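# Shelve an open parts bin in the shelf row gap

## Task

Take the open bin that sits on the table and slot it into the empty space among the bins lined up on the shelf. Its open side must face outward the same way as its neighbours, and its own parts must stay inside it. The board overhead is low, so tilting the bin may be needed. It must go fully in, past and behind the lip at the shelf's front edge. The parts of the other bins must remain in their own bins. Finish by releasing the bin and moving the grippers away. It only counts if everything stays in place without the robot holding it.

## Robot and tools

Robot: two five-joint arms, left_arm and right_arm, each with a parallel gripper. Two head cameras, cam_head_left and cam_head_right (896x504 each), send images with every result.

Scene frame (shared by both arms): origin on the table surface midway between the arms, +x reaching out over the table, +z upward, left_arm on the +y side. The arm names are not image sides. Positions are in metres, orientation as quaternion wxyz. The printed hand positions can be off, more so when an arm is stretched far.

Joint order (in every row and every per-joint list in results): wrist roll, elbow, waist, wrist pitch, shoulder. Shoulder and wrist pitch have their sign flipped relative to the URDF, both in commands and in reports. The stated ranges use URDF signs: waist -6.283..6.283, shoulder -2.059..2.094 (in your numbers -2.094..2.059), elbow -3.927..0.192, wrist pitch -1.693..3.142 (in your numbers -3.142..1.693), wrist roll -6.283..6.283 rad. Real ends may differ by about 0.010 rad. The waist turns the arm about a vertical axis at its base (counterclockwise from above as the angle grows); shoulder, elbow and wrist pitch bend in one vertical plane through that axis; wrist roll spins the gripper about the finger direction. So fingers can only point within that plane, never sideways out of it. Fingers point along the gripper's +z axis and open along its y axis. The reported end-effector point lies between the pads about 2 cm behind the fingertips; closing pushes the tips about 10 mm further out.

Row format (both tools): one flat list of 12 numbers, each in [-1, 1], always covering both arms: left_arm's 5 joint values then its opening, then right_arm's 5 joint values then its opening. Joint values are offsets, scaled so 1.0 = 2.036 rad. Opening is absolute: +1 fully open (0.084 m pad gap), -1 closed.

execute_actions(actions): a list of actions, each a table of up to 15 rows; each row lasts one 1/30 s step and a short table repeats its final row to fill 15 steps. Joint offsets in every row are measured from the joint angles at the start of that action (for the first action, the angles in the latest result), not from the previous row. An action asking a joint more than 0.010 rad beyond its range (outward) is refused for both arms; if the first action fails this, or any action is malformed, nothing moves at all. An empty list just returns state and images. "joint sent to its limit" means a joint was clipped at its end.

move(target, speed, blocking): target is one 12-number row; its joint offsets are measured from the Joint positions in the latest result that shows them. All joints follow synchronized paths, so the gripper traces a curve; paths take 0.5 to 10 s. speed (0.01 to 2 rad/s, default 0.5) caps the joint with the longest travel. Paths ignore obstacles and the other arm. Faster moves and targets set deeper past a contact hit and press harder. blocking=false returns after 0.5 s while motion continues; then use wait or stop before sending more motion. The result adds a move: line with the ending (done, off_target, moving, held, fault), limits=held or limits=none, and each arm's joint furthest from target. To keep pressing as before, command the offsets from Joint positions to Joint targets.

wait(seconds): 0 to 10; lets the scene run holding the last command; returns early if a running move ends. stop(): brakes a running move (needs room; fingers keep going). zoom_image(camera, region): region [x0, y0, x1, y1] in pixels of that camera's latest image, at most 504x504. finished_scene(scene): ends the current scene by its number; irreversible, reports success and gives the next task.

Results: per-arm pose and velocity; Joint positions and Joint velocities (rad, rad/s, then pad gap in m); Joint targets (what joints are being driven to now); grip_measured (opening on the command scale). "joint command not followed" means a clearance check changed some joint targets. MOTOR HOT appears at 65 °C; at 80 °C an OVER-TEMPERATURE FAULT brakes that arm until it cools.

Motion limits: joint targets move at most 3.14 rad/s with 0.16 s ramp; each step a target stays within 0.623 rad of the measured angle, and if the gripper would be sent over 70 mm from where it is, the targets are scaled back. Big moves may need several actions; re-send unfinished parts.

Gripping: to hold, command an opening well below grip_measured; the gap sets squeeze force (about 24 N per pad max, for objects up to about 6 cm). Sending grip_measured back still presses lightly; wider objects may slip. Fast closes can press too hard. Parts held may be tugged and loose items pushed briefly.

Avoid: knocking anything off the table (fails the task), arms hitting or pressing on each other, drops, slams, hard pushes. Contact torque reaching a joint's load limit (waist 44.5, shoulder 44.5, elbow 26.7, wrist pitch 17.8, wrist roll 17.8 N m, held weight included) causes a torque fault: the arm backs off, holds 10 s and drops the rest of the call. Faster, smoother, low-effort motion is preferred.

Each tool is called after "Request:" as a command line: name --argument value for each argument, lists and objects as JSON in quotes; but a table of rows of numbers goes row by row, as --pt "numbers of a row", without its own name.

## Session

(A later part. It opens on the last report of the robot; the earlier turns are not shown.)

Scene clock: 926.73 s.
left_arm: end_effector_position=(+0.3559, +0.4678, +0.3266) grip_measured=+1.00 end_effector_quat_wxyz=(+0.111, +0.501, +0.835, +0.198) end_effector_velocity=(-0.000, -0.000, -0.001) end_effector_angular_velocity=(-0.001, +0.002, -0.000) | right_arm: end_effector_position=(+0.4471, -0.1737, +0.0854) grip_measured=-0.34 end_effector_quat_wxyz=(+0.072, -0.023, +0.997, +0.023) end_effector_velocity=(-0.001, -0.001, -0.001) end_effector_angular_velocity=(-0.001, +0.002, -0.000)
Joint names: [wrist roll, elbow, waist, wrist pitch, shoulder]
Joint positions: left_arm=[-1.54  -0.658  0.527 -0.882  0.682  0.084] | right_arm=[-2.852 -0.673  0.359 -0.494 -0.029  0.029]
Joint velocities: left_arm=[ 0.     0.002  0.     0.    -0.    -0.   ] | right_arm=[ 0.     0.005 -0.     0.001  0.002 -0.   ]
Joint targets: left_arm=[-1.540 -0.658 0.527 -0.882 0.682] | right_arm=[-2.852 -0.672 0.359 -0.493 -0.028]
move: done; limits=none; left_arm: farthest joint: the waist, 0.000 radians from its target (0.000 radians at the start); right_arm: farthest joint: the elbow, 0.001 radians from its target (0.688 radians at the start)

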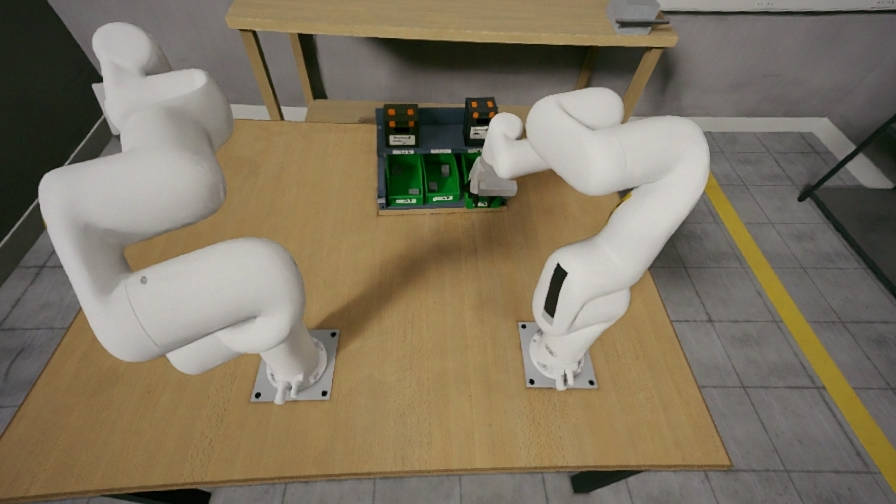

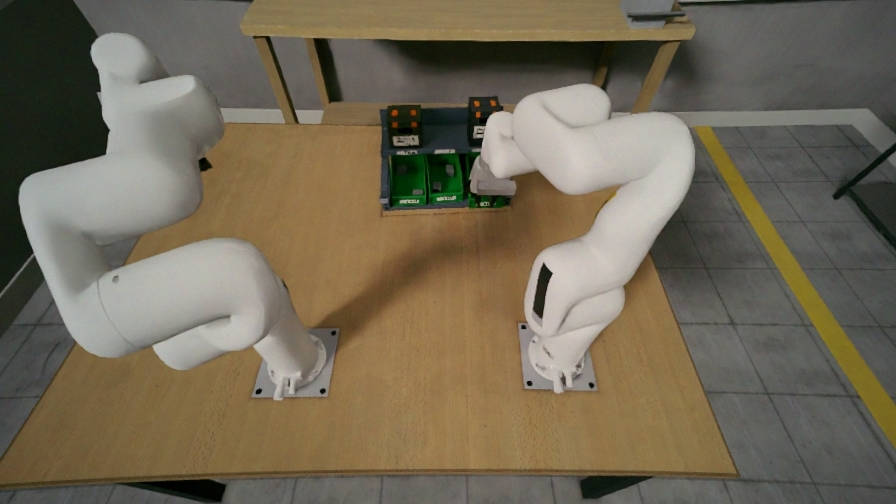

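Request:
move --target '[0,0,0,0,0,1,0,0.0083,0,0.0631,-0.0548,-0.32]' --speed 0.2

Request:
zoom_image --camera "cam_head_left" --region '[420, 130, 540, 250]'

Scene clock: 933.90 s.
left_arm: end_effector_position=(+0.3559, +0.4678, +0.3266) grip_measured=+1.00 end_effector_quat_wxyz=(+0.111, +0.501, +0.835, +0.198) end_effector_velocity=(+0.000, +0.000, +0.001) end_effector_angular_velocity=(+0.000, -0.001, +0.001) | right_arm: end_effector_position=(+0.4471, -0.1737, +0.0446) grip_measured=-0.34 end_effector_quat_wxyz=(+0.072, -0.023, +0.997, +0.023) end_effector_velocity=(-0.001, -0.000, -0.001) end_effector_angular_velocity=(-0.001, +0.002, +0.000)
Joint names: [wrist roll, elbow, waist, wrist pitch, shoulder]
Joint positions: left_arm=[-1.54  -0.658  0.527 -0.882  0.682  0.084] | right_arm=[-2.852 -0.656  0.359 -0.365 -0.14   0.029]
Joint velocities: left_arm=[-0.002 -0.001 -0.    -0.     0.     0.   ] | right_arm=[-0.     0.002 -0.     0.001 -0.001 -0.   ]
Joint targets: left_arm=[-1.540 -0.658 0.527 -0.882 0.682] | right_arm=[-2.852 -0.656 0.359 -0.365 -0.140]
move: done; limits=none; left_arm: farthest joint: the waist, 0.000 radians from its target (0.000 radians at the start); right_arm: farthest joint: the shoulder, 0.001 radians from its target (0.112 radians at the start)

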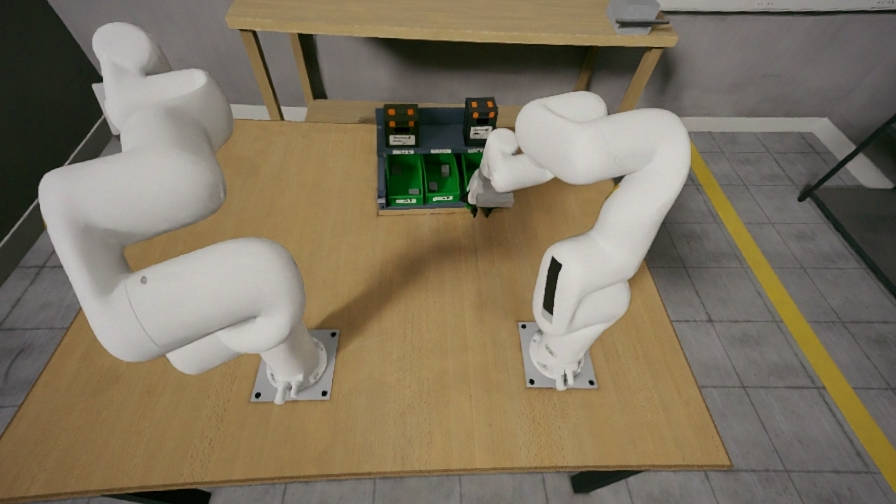

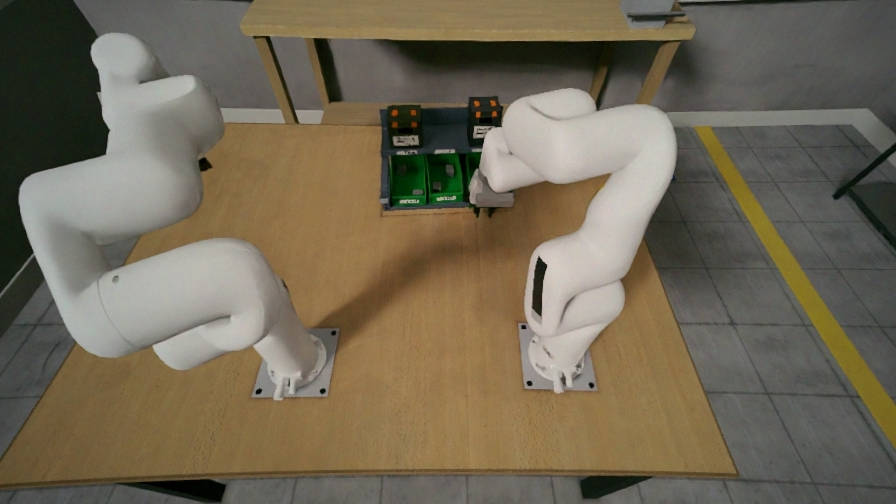

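Region (420, 130, 540, 250) of cam_head_left's 896x504 image, scaled by 4.200, with more detail than that image has.

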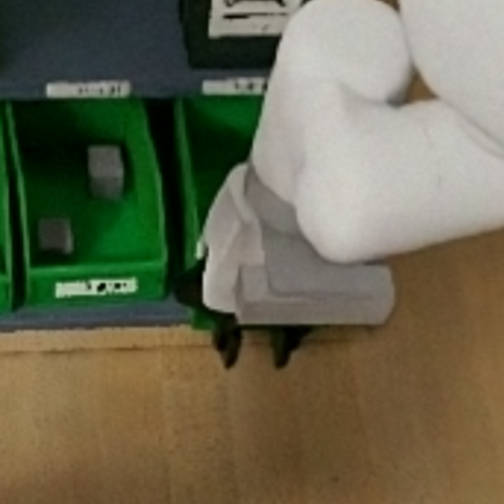

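Request:
move --target '[0,0,0,0,0,1,-0.0091,-0.0550,-0.0093,-0.0154,-0.0401,-0.32]' --speed 0.09

Request:
zoom_image --camera "cam_head_left" --region '[420, 130, 540, 250]'

Scene clock: 953.47 s.
left_arm: end_effector_position=(+0.3559, +0.4678, +0.3266) grip_measured=+1.00 end_effector_quat_wxyz=(+0.111, +0.501, +0.835, +0.198) end_effector_velocity=(+0.000, +0.000, +0.000) end_effector_angular_velocity=(+0.000, -0.000, +0.000) | right_arm: end_effector_position=(+0.4778, -0.1724, +0.0433) grip_measured=-0.34 end_effector_quat_wxyz=(+0.072, -0.023, +0.997, +0.022) end_effector_velocity=(+0.000, -0.000, +0.000) end_effector_angular_velocity=(+0.000, -0.000, -0.000)
Joint names: [wrist roll, elbow, waist, wrist pitch, shoulder]
Joint positions: left_arm=[-1.54  -0.658  0.527 -0.882  0.682  0.084] | right_arm=[-2.87  -0.768  0.34  -0.397 -0.221  0.029]
Joint velocities: left_arm=[-0.    -0.001  0.     0.    -0.    -0.   ] | right_arm=[ 0.    -0.001 -0.    -0.    -0.    -0.   ]
Joint targets: left_arm=[-1.540 -0.658 0.527 -0.882 0.682] | right_arm=[-2.870 -0.768 0.340 -0.397 -0.221]
move: done; limits=none; left_arm: farthest joint: the waist, 0.000 radians from its target (0.000 radians at the start); right_arm: farthest joint: the waist, 0.000 radians from its target (0.019 radians at the start)

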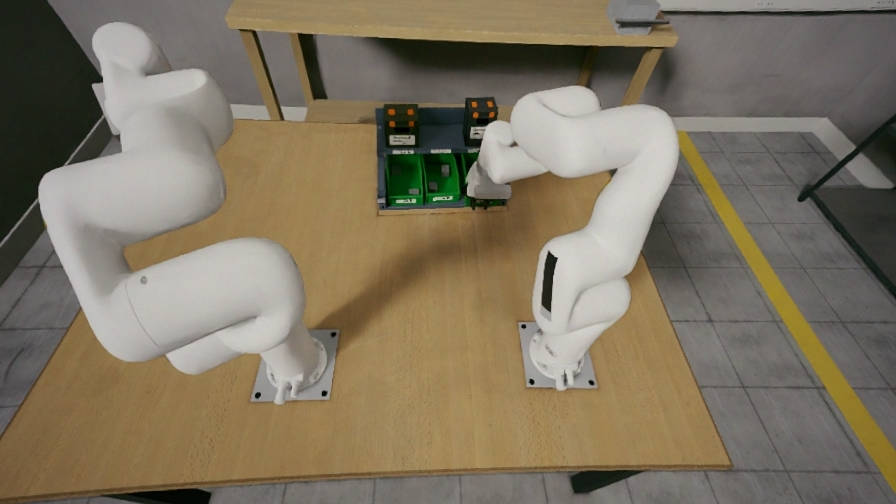

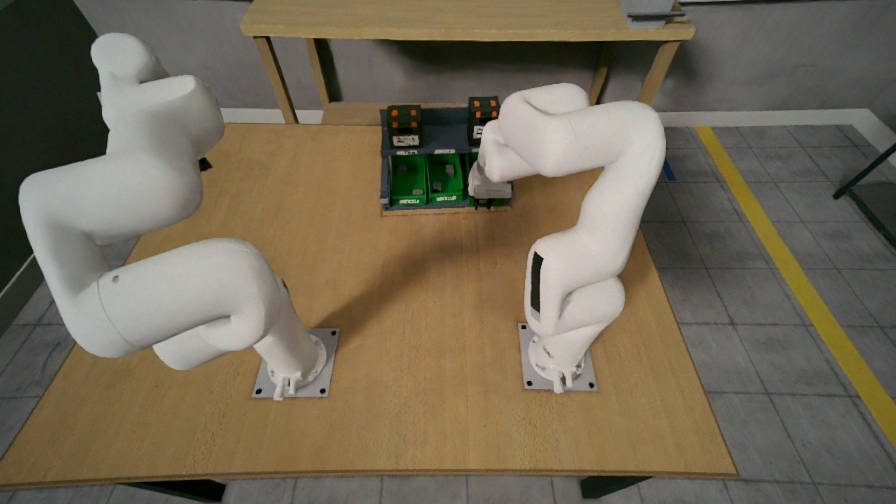

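Region (420, 130, 540, 250) of cam_head_left's 896x504 image, scaled by 4.200, with more detail than that image has.

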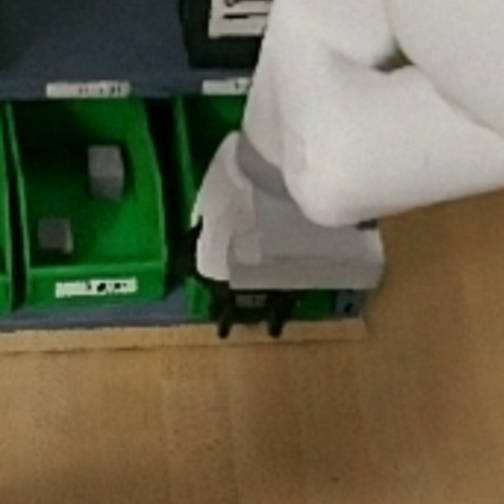

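Request:
move --target '[0,0,0,0,0,1,-0.0040,-0.0256,-0.0037,-0.0081,-0.0176,-0.32]' --speed 0.06

Request:
zoom_image --camera "cam_head_left" --region '[420, 130, 540, 250]'

Scene clock: 971.00 s.
left_arm: end_effector_position=(+0.3559, +0.4678, +0.3266) grip_measured=+1.00 end_effector_quat_wxyz=(+0.111, +0.501, +0.835, +0.198) end_effector_velocity=(+0.000, -0.000, +0.000) end_effector_angular_velocity=(+0.001, -0.000, -0.002) | right_arm: end_effector_position=(+0.4916, -0.1717, +0.0430) grip_measured=-0.34 end_effector_quat_wxyz=(+0.072, -0.023, +0.997, +0.021) end_effector_velocity=(+0.000, +0.000, +0.000) end_effector_angular_velocity=(-0.000, -0.000, +0.000)
Joint names: [wrist roll, elbow, waist, wrist pitch, shoulder]
Joint positions: left_arm=[-1.54  -0.658  0.527 -0.882  0.682  0.084] | right_arm=[-2.878 -0.82   0.332 -0.413 -0.257  0.029]
Joint velocities: left_arm=[ 0.001 -0.001 -0.001  0.    -0.     0.   ] | right_arm=[-0.    -0.002 -0.    -0.001 -0.001 -0.   ]
Joint targets: left_arm=[-1.540 -0.658 0.527 -0.882 0.682] | right_arm=[-2.878 -0.820 0.332 -0.413 -0.257]
move: done; limits=none; left_arm: farthest joint: the waist, 0.000 radians from its target (0.000 radians at the start); right_arm: farthest joint: the waist, 0.000 radians from its target (0.007 radians at the start)

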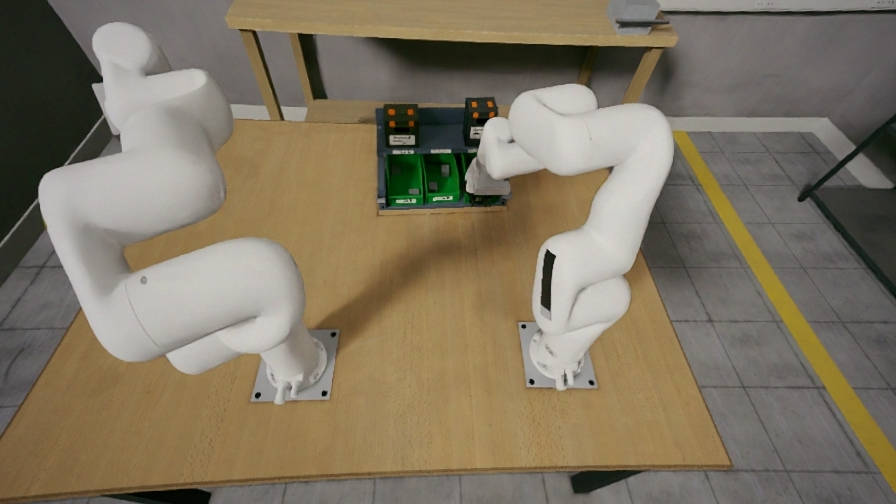

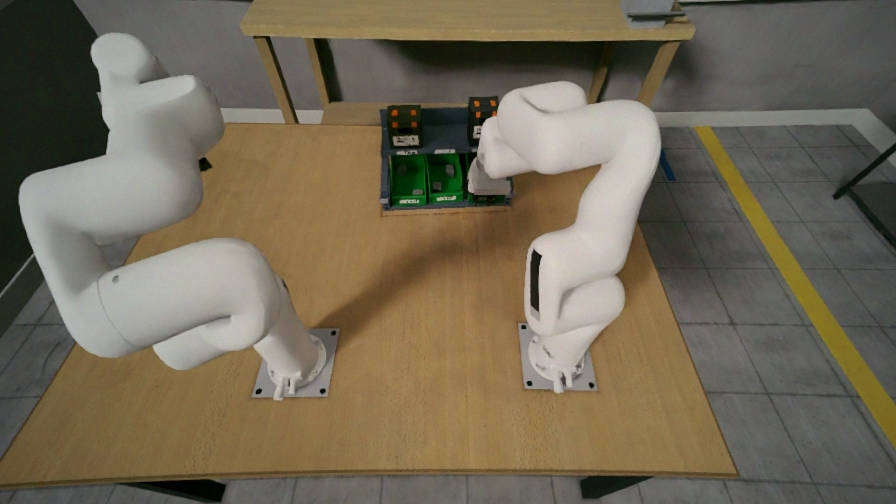

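Region (420, 130, 540, 250) of cam_head_left's 896x504 image, scaled by 4.200, with more detail than that image has.

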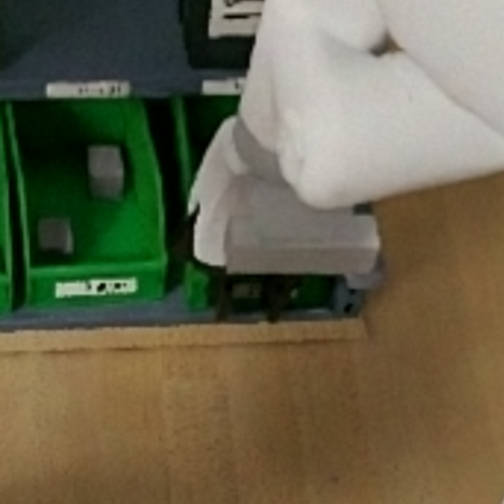

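Request:
move --target '[0,0,0,0,0,1,-0.0019,-0.0130,-0.0018,-0.0044,-0.0086,-0.32]' --speed 0.05

Request:
zoom_image --camera "cam_head_left" --region '[420, 130, 540, 250]'

Scene clock: 979.73 s.
left_arm: end_effector_position=(+0.3559, +0.4678, +0.3266) grip_measured=+1.00 end_effector_quat_wxyz=(+0.111, +0.501, +0.835, +0.198) end_effector_velocity=(-0.000, +0.000, +0.000) end_effector_angular_velocity=(+0.000, -0.001, +0.002) | right_arm: end_effector_position=(+0.4986, -0.1714, +0.0430) grip_measured=-0.34 end_effector_quat_wxyz=(+0.072, -0.023, +0.997, +0.021) end_effector_velocity=(-0.000, -0.000, -0.001) end_effector_angular_velocity=(-0.001, +0.002, +0.000)
Joint names: [wrist roll, elbow, waist, wrist pitch, shoulder]
Joint positions: left_arm=[-1.54  -0.658  0.527 -0.882  0.682  0.084] | right_arm=[-2.882 -0.846  0.329 -0.422 -0.274  0.029]
Joint velocities: left_arm=[-0.001  0.     0.001  0.     0.001  0.   ] | right_arm=[-0.    -0.001 -0.    -0.001 -0.001 -0.   ]
Joint targets: left_arm=[-1.540 -0.658 0.527 -0.882 0.682] | right_arm=[-2.882 -0.846 0.329 -0.422 -0.274]
move: done; limits=none; left_arm: farthest joint: the waist, 0.000 radians from its target (0.000 radians at the start); right_arm: farthest joint: the waist, 0.000 radians from its target (0.004 radians at the start)

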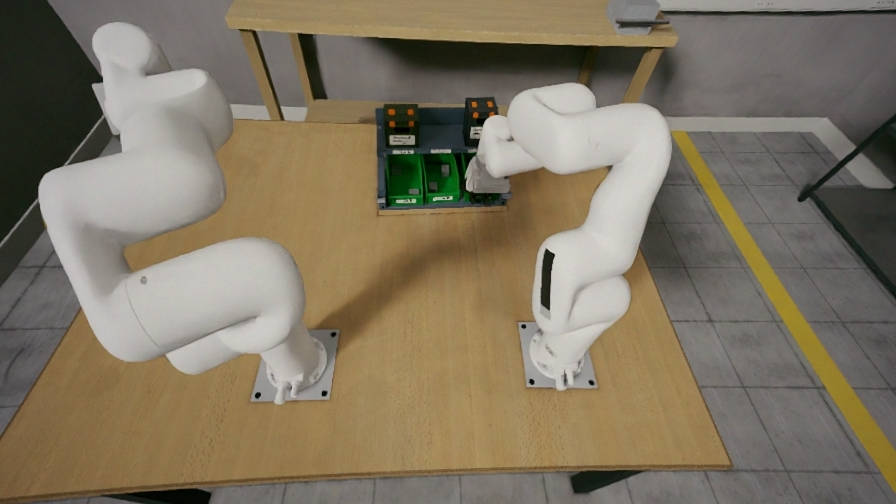

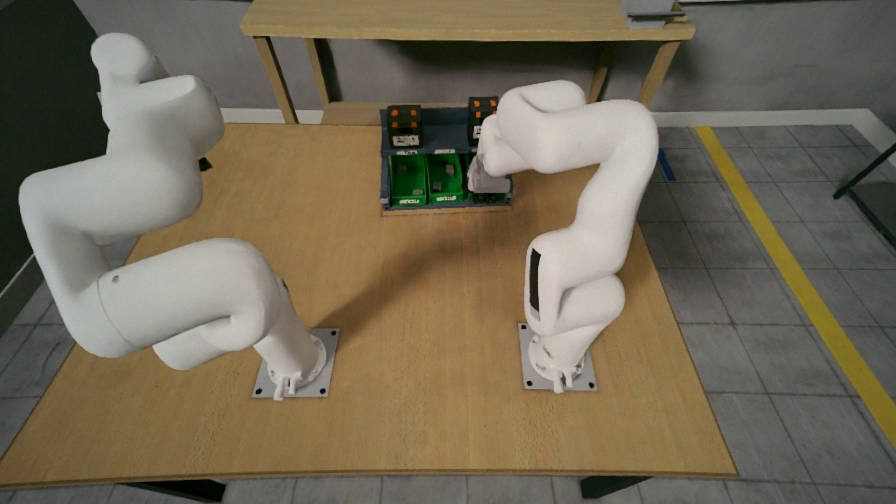

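Region (420, 130, 540, 250) of cam_head_left's 896x504 image, scaled by 4.200, with more detail than that image has.

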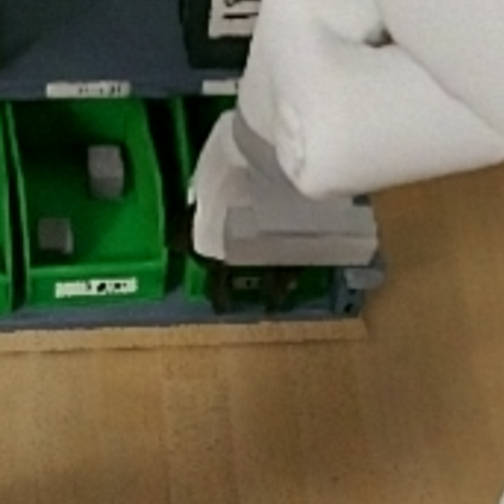

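Request:
move --target '[0,0,0,0,0,1,0,0.1323,0,-0.1191,0.2514,-0.32]' --speed 0.6

Request:
move --target '[0,0,0,0,0,1,0,0,-0.27,0,0,-0.32]' --speed 0.7

Request:
zoom_image --camera "cam_head_left" --region '[370, 90, 530, 230]'

Scene clock: 996.80 s.
left_arm: end_effector_position=(+0.3559, +0.4678, +0.3266) grip_measured=+1.00 end_effector_quat_wxyz=(+0.111, +0.501, +0.835, +0.198) end_effector_velocity=(+0.000, +0.000, -0.000) end_effector_angular_velocity=(+0.000, +0.000, -0.001) | right_arm: end_effector_position=(+0.4111, -0.1990, +0.1398) grip_measured=-0.34 end_effector_quat_wxyz=(+0.072, -0.023, +0.997, +0.021) end_effector_velocity=(-0.000, -0.000, +0.001) end_effector_angular_velocity=(+0.001, -0.002, -0.001)
Joint names: [wrist roll, elbow, waist, wrist pitch, shoulder]
Joint positions: left_arm=[-1.54  -0.658  0.527 -0.882  0.682  0.084] | right_arm=[-2.882 -0.577  0.329 -0.664  0.237  0.029]
Joint velocities: left_arm=[ 0.001 -0.001 -0.    -0.    -0.001 -0.   ] | right_arm=[ 0.001  0.001 -0.    -0.001  0.004  0.   ]
Joint targets: left_arm=[-1.540 -0.658 0.527 -0.882 0.682] | right_arm=[-2.882 -0.577 0.329 -0.664 0.237]
move: done; limits=none; left_arm: farthest joint: the waist, 0.000 radians from its target (0.000 radians at the start); right_arm: farthest joint: the shoulder, 0.001 radians from its target (0.512 radians at the start)

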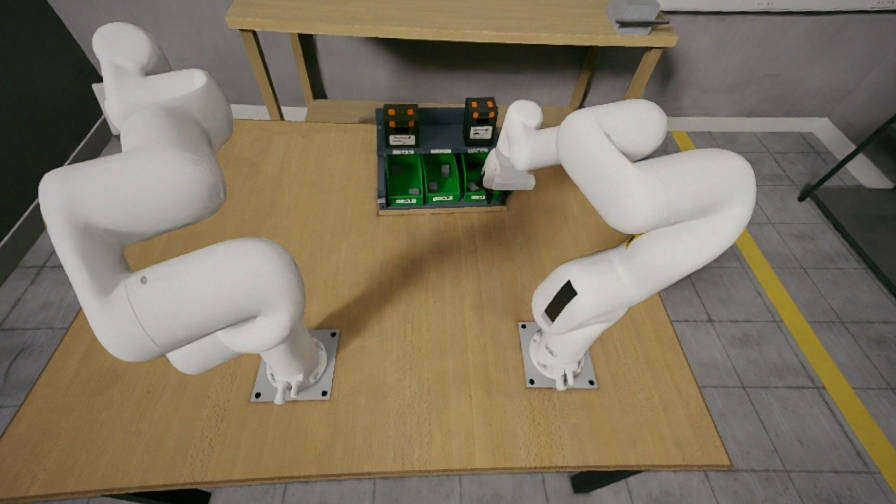

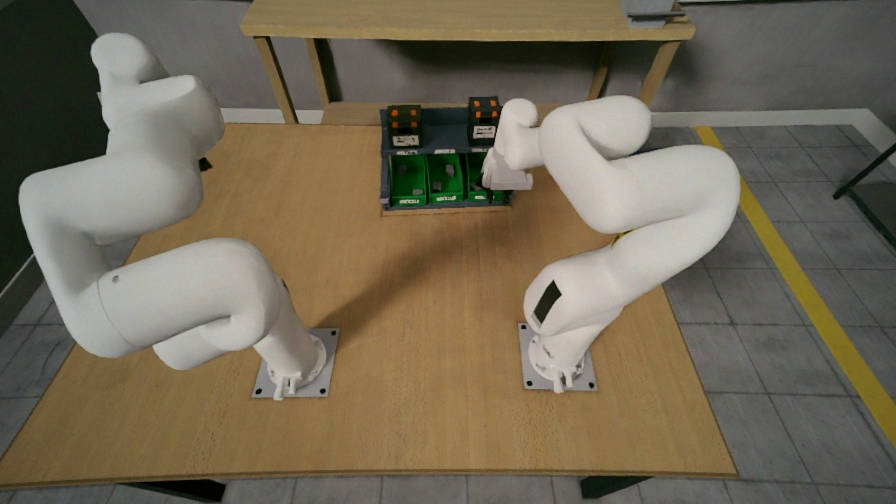

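Scene clock: 998.10 s.
left_arm: end_effector_position=(+0.3559, +0.4678, +0.3266) grip_measured=+1.00 end_effector_quat_wxyz=(+0.111, +0.501, +0.835, +0.198) end_effector_velocity=(-0.000, +0.000, -0.001) end_effector_angular_velocity=(-0.001, +0.002, +0.001) | right_arm: end_effector_position=(+0.4180, -0.4157, +0.1398) grip_measured=-0.34 end_effector_quat_wxyz=(+0.075, +0.248, +0.966, +0.001) end_effector_velocity=(-0.000, -0.002, -0.000) end_effector_angular_velocity=(-0.000, -0.000, -0.005)
Joint names: [wrist roll, elbow, waist, wrist pitch, shoulder]
Joint positions: left_arm=[-1.54  -0.658  0.527 -0.882  0.682  0.084] | right_arm=[-2.882 -0.577 -0.22  -0.664  0.237  0.029]
Joint velocities: left_arm=[-0.     0.001  0.001 -0.    -0.001 -0.   ] | right_arm=[ 0.     0.    -0.005  0.001 -0.     0.   ]
Joint targets: left_arm=[-1.540 -0.658 0.527 -0.882 0.682] | right_arm=[-2.882 -0.577 -0.221 -0.664 0.237]
move: done; limits=none; left_arm: farthest joint: the waist, 0.000 radians from its target (0.000 radians at the start); right_arm: farthest joint: the waist, 0.001 radians from its target (0.549 radians at the start)

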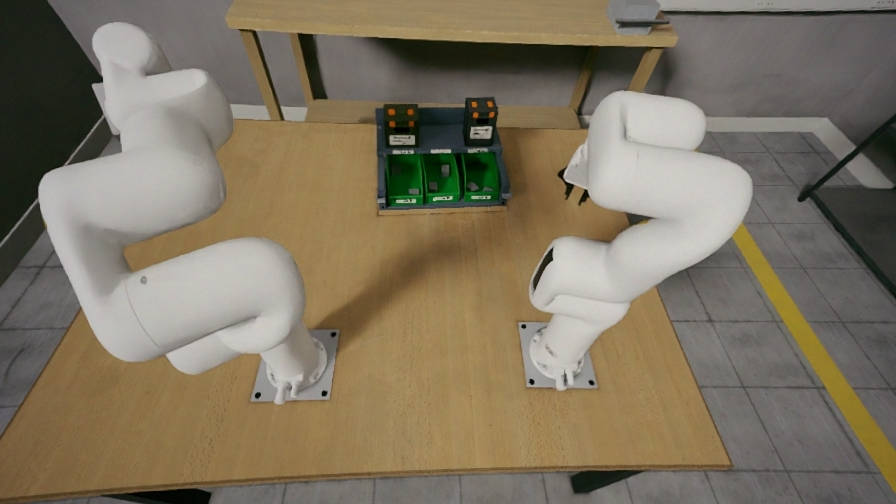

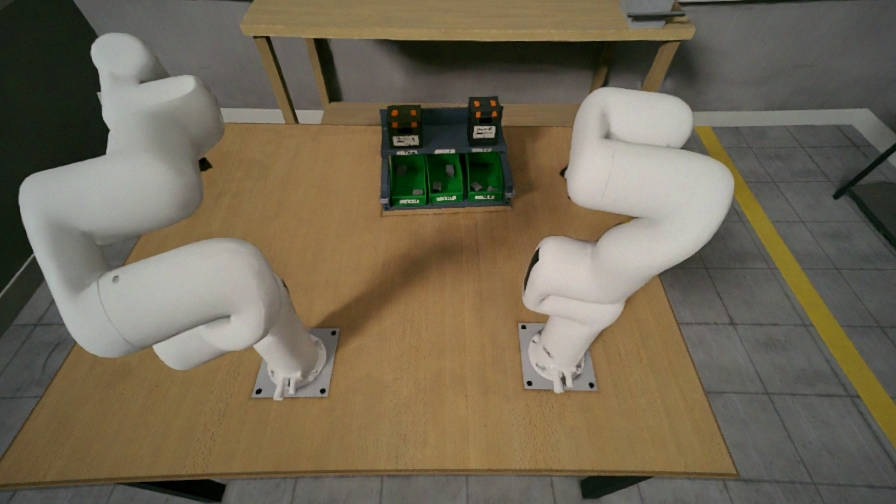

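Region (370, 90, 530, 230) of cam_head_left's 896x504 image, scaled by 3.150, with more detail than that image has; it fills the top 441 rows of this view, and the rest is white.

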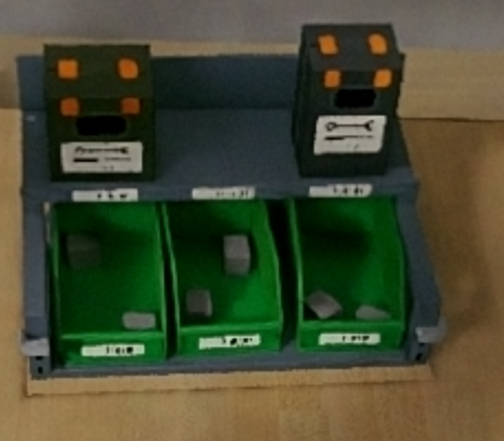

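The bin is seated behind the lip with both parts inside, and the other bins still hold their parts.

Request:
finished_scene --scene 1

The scene is finished: the task was done.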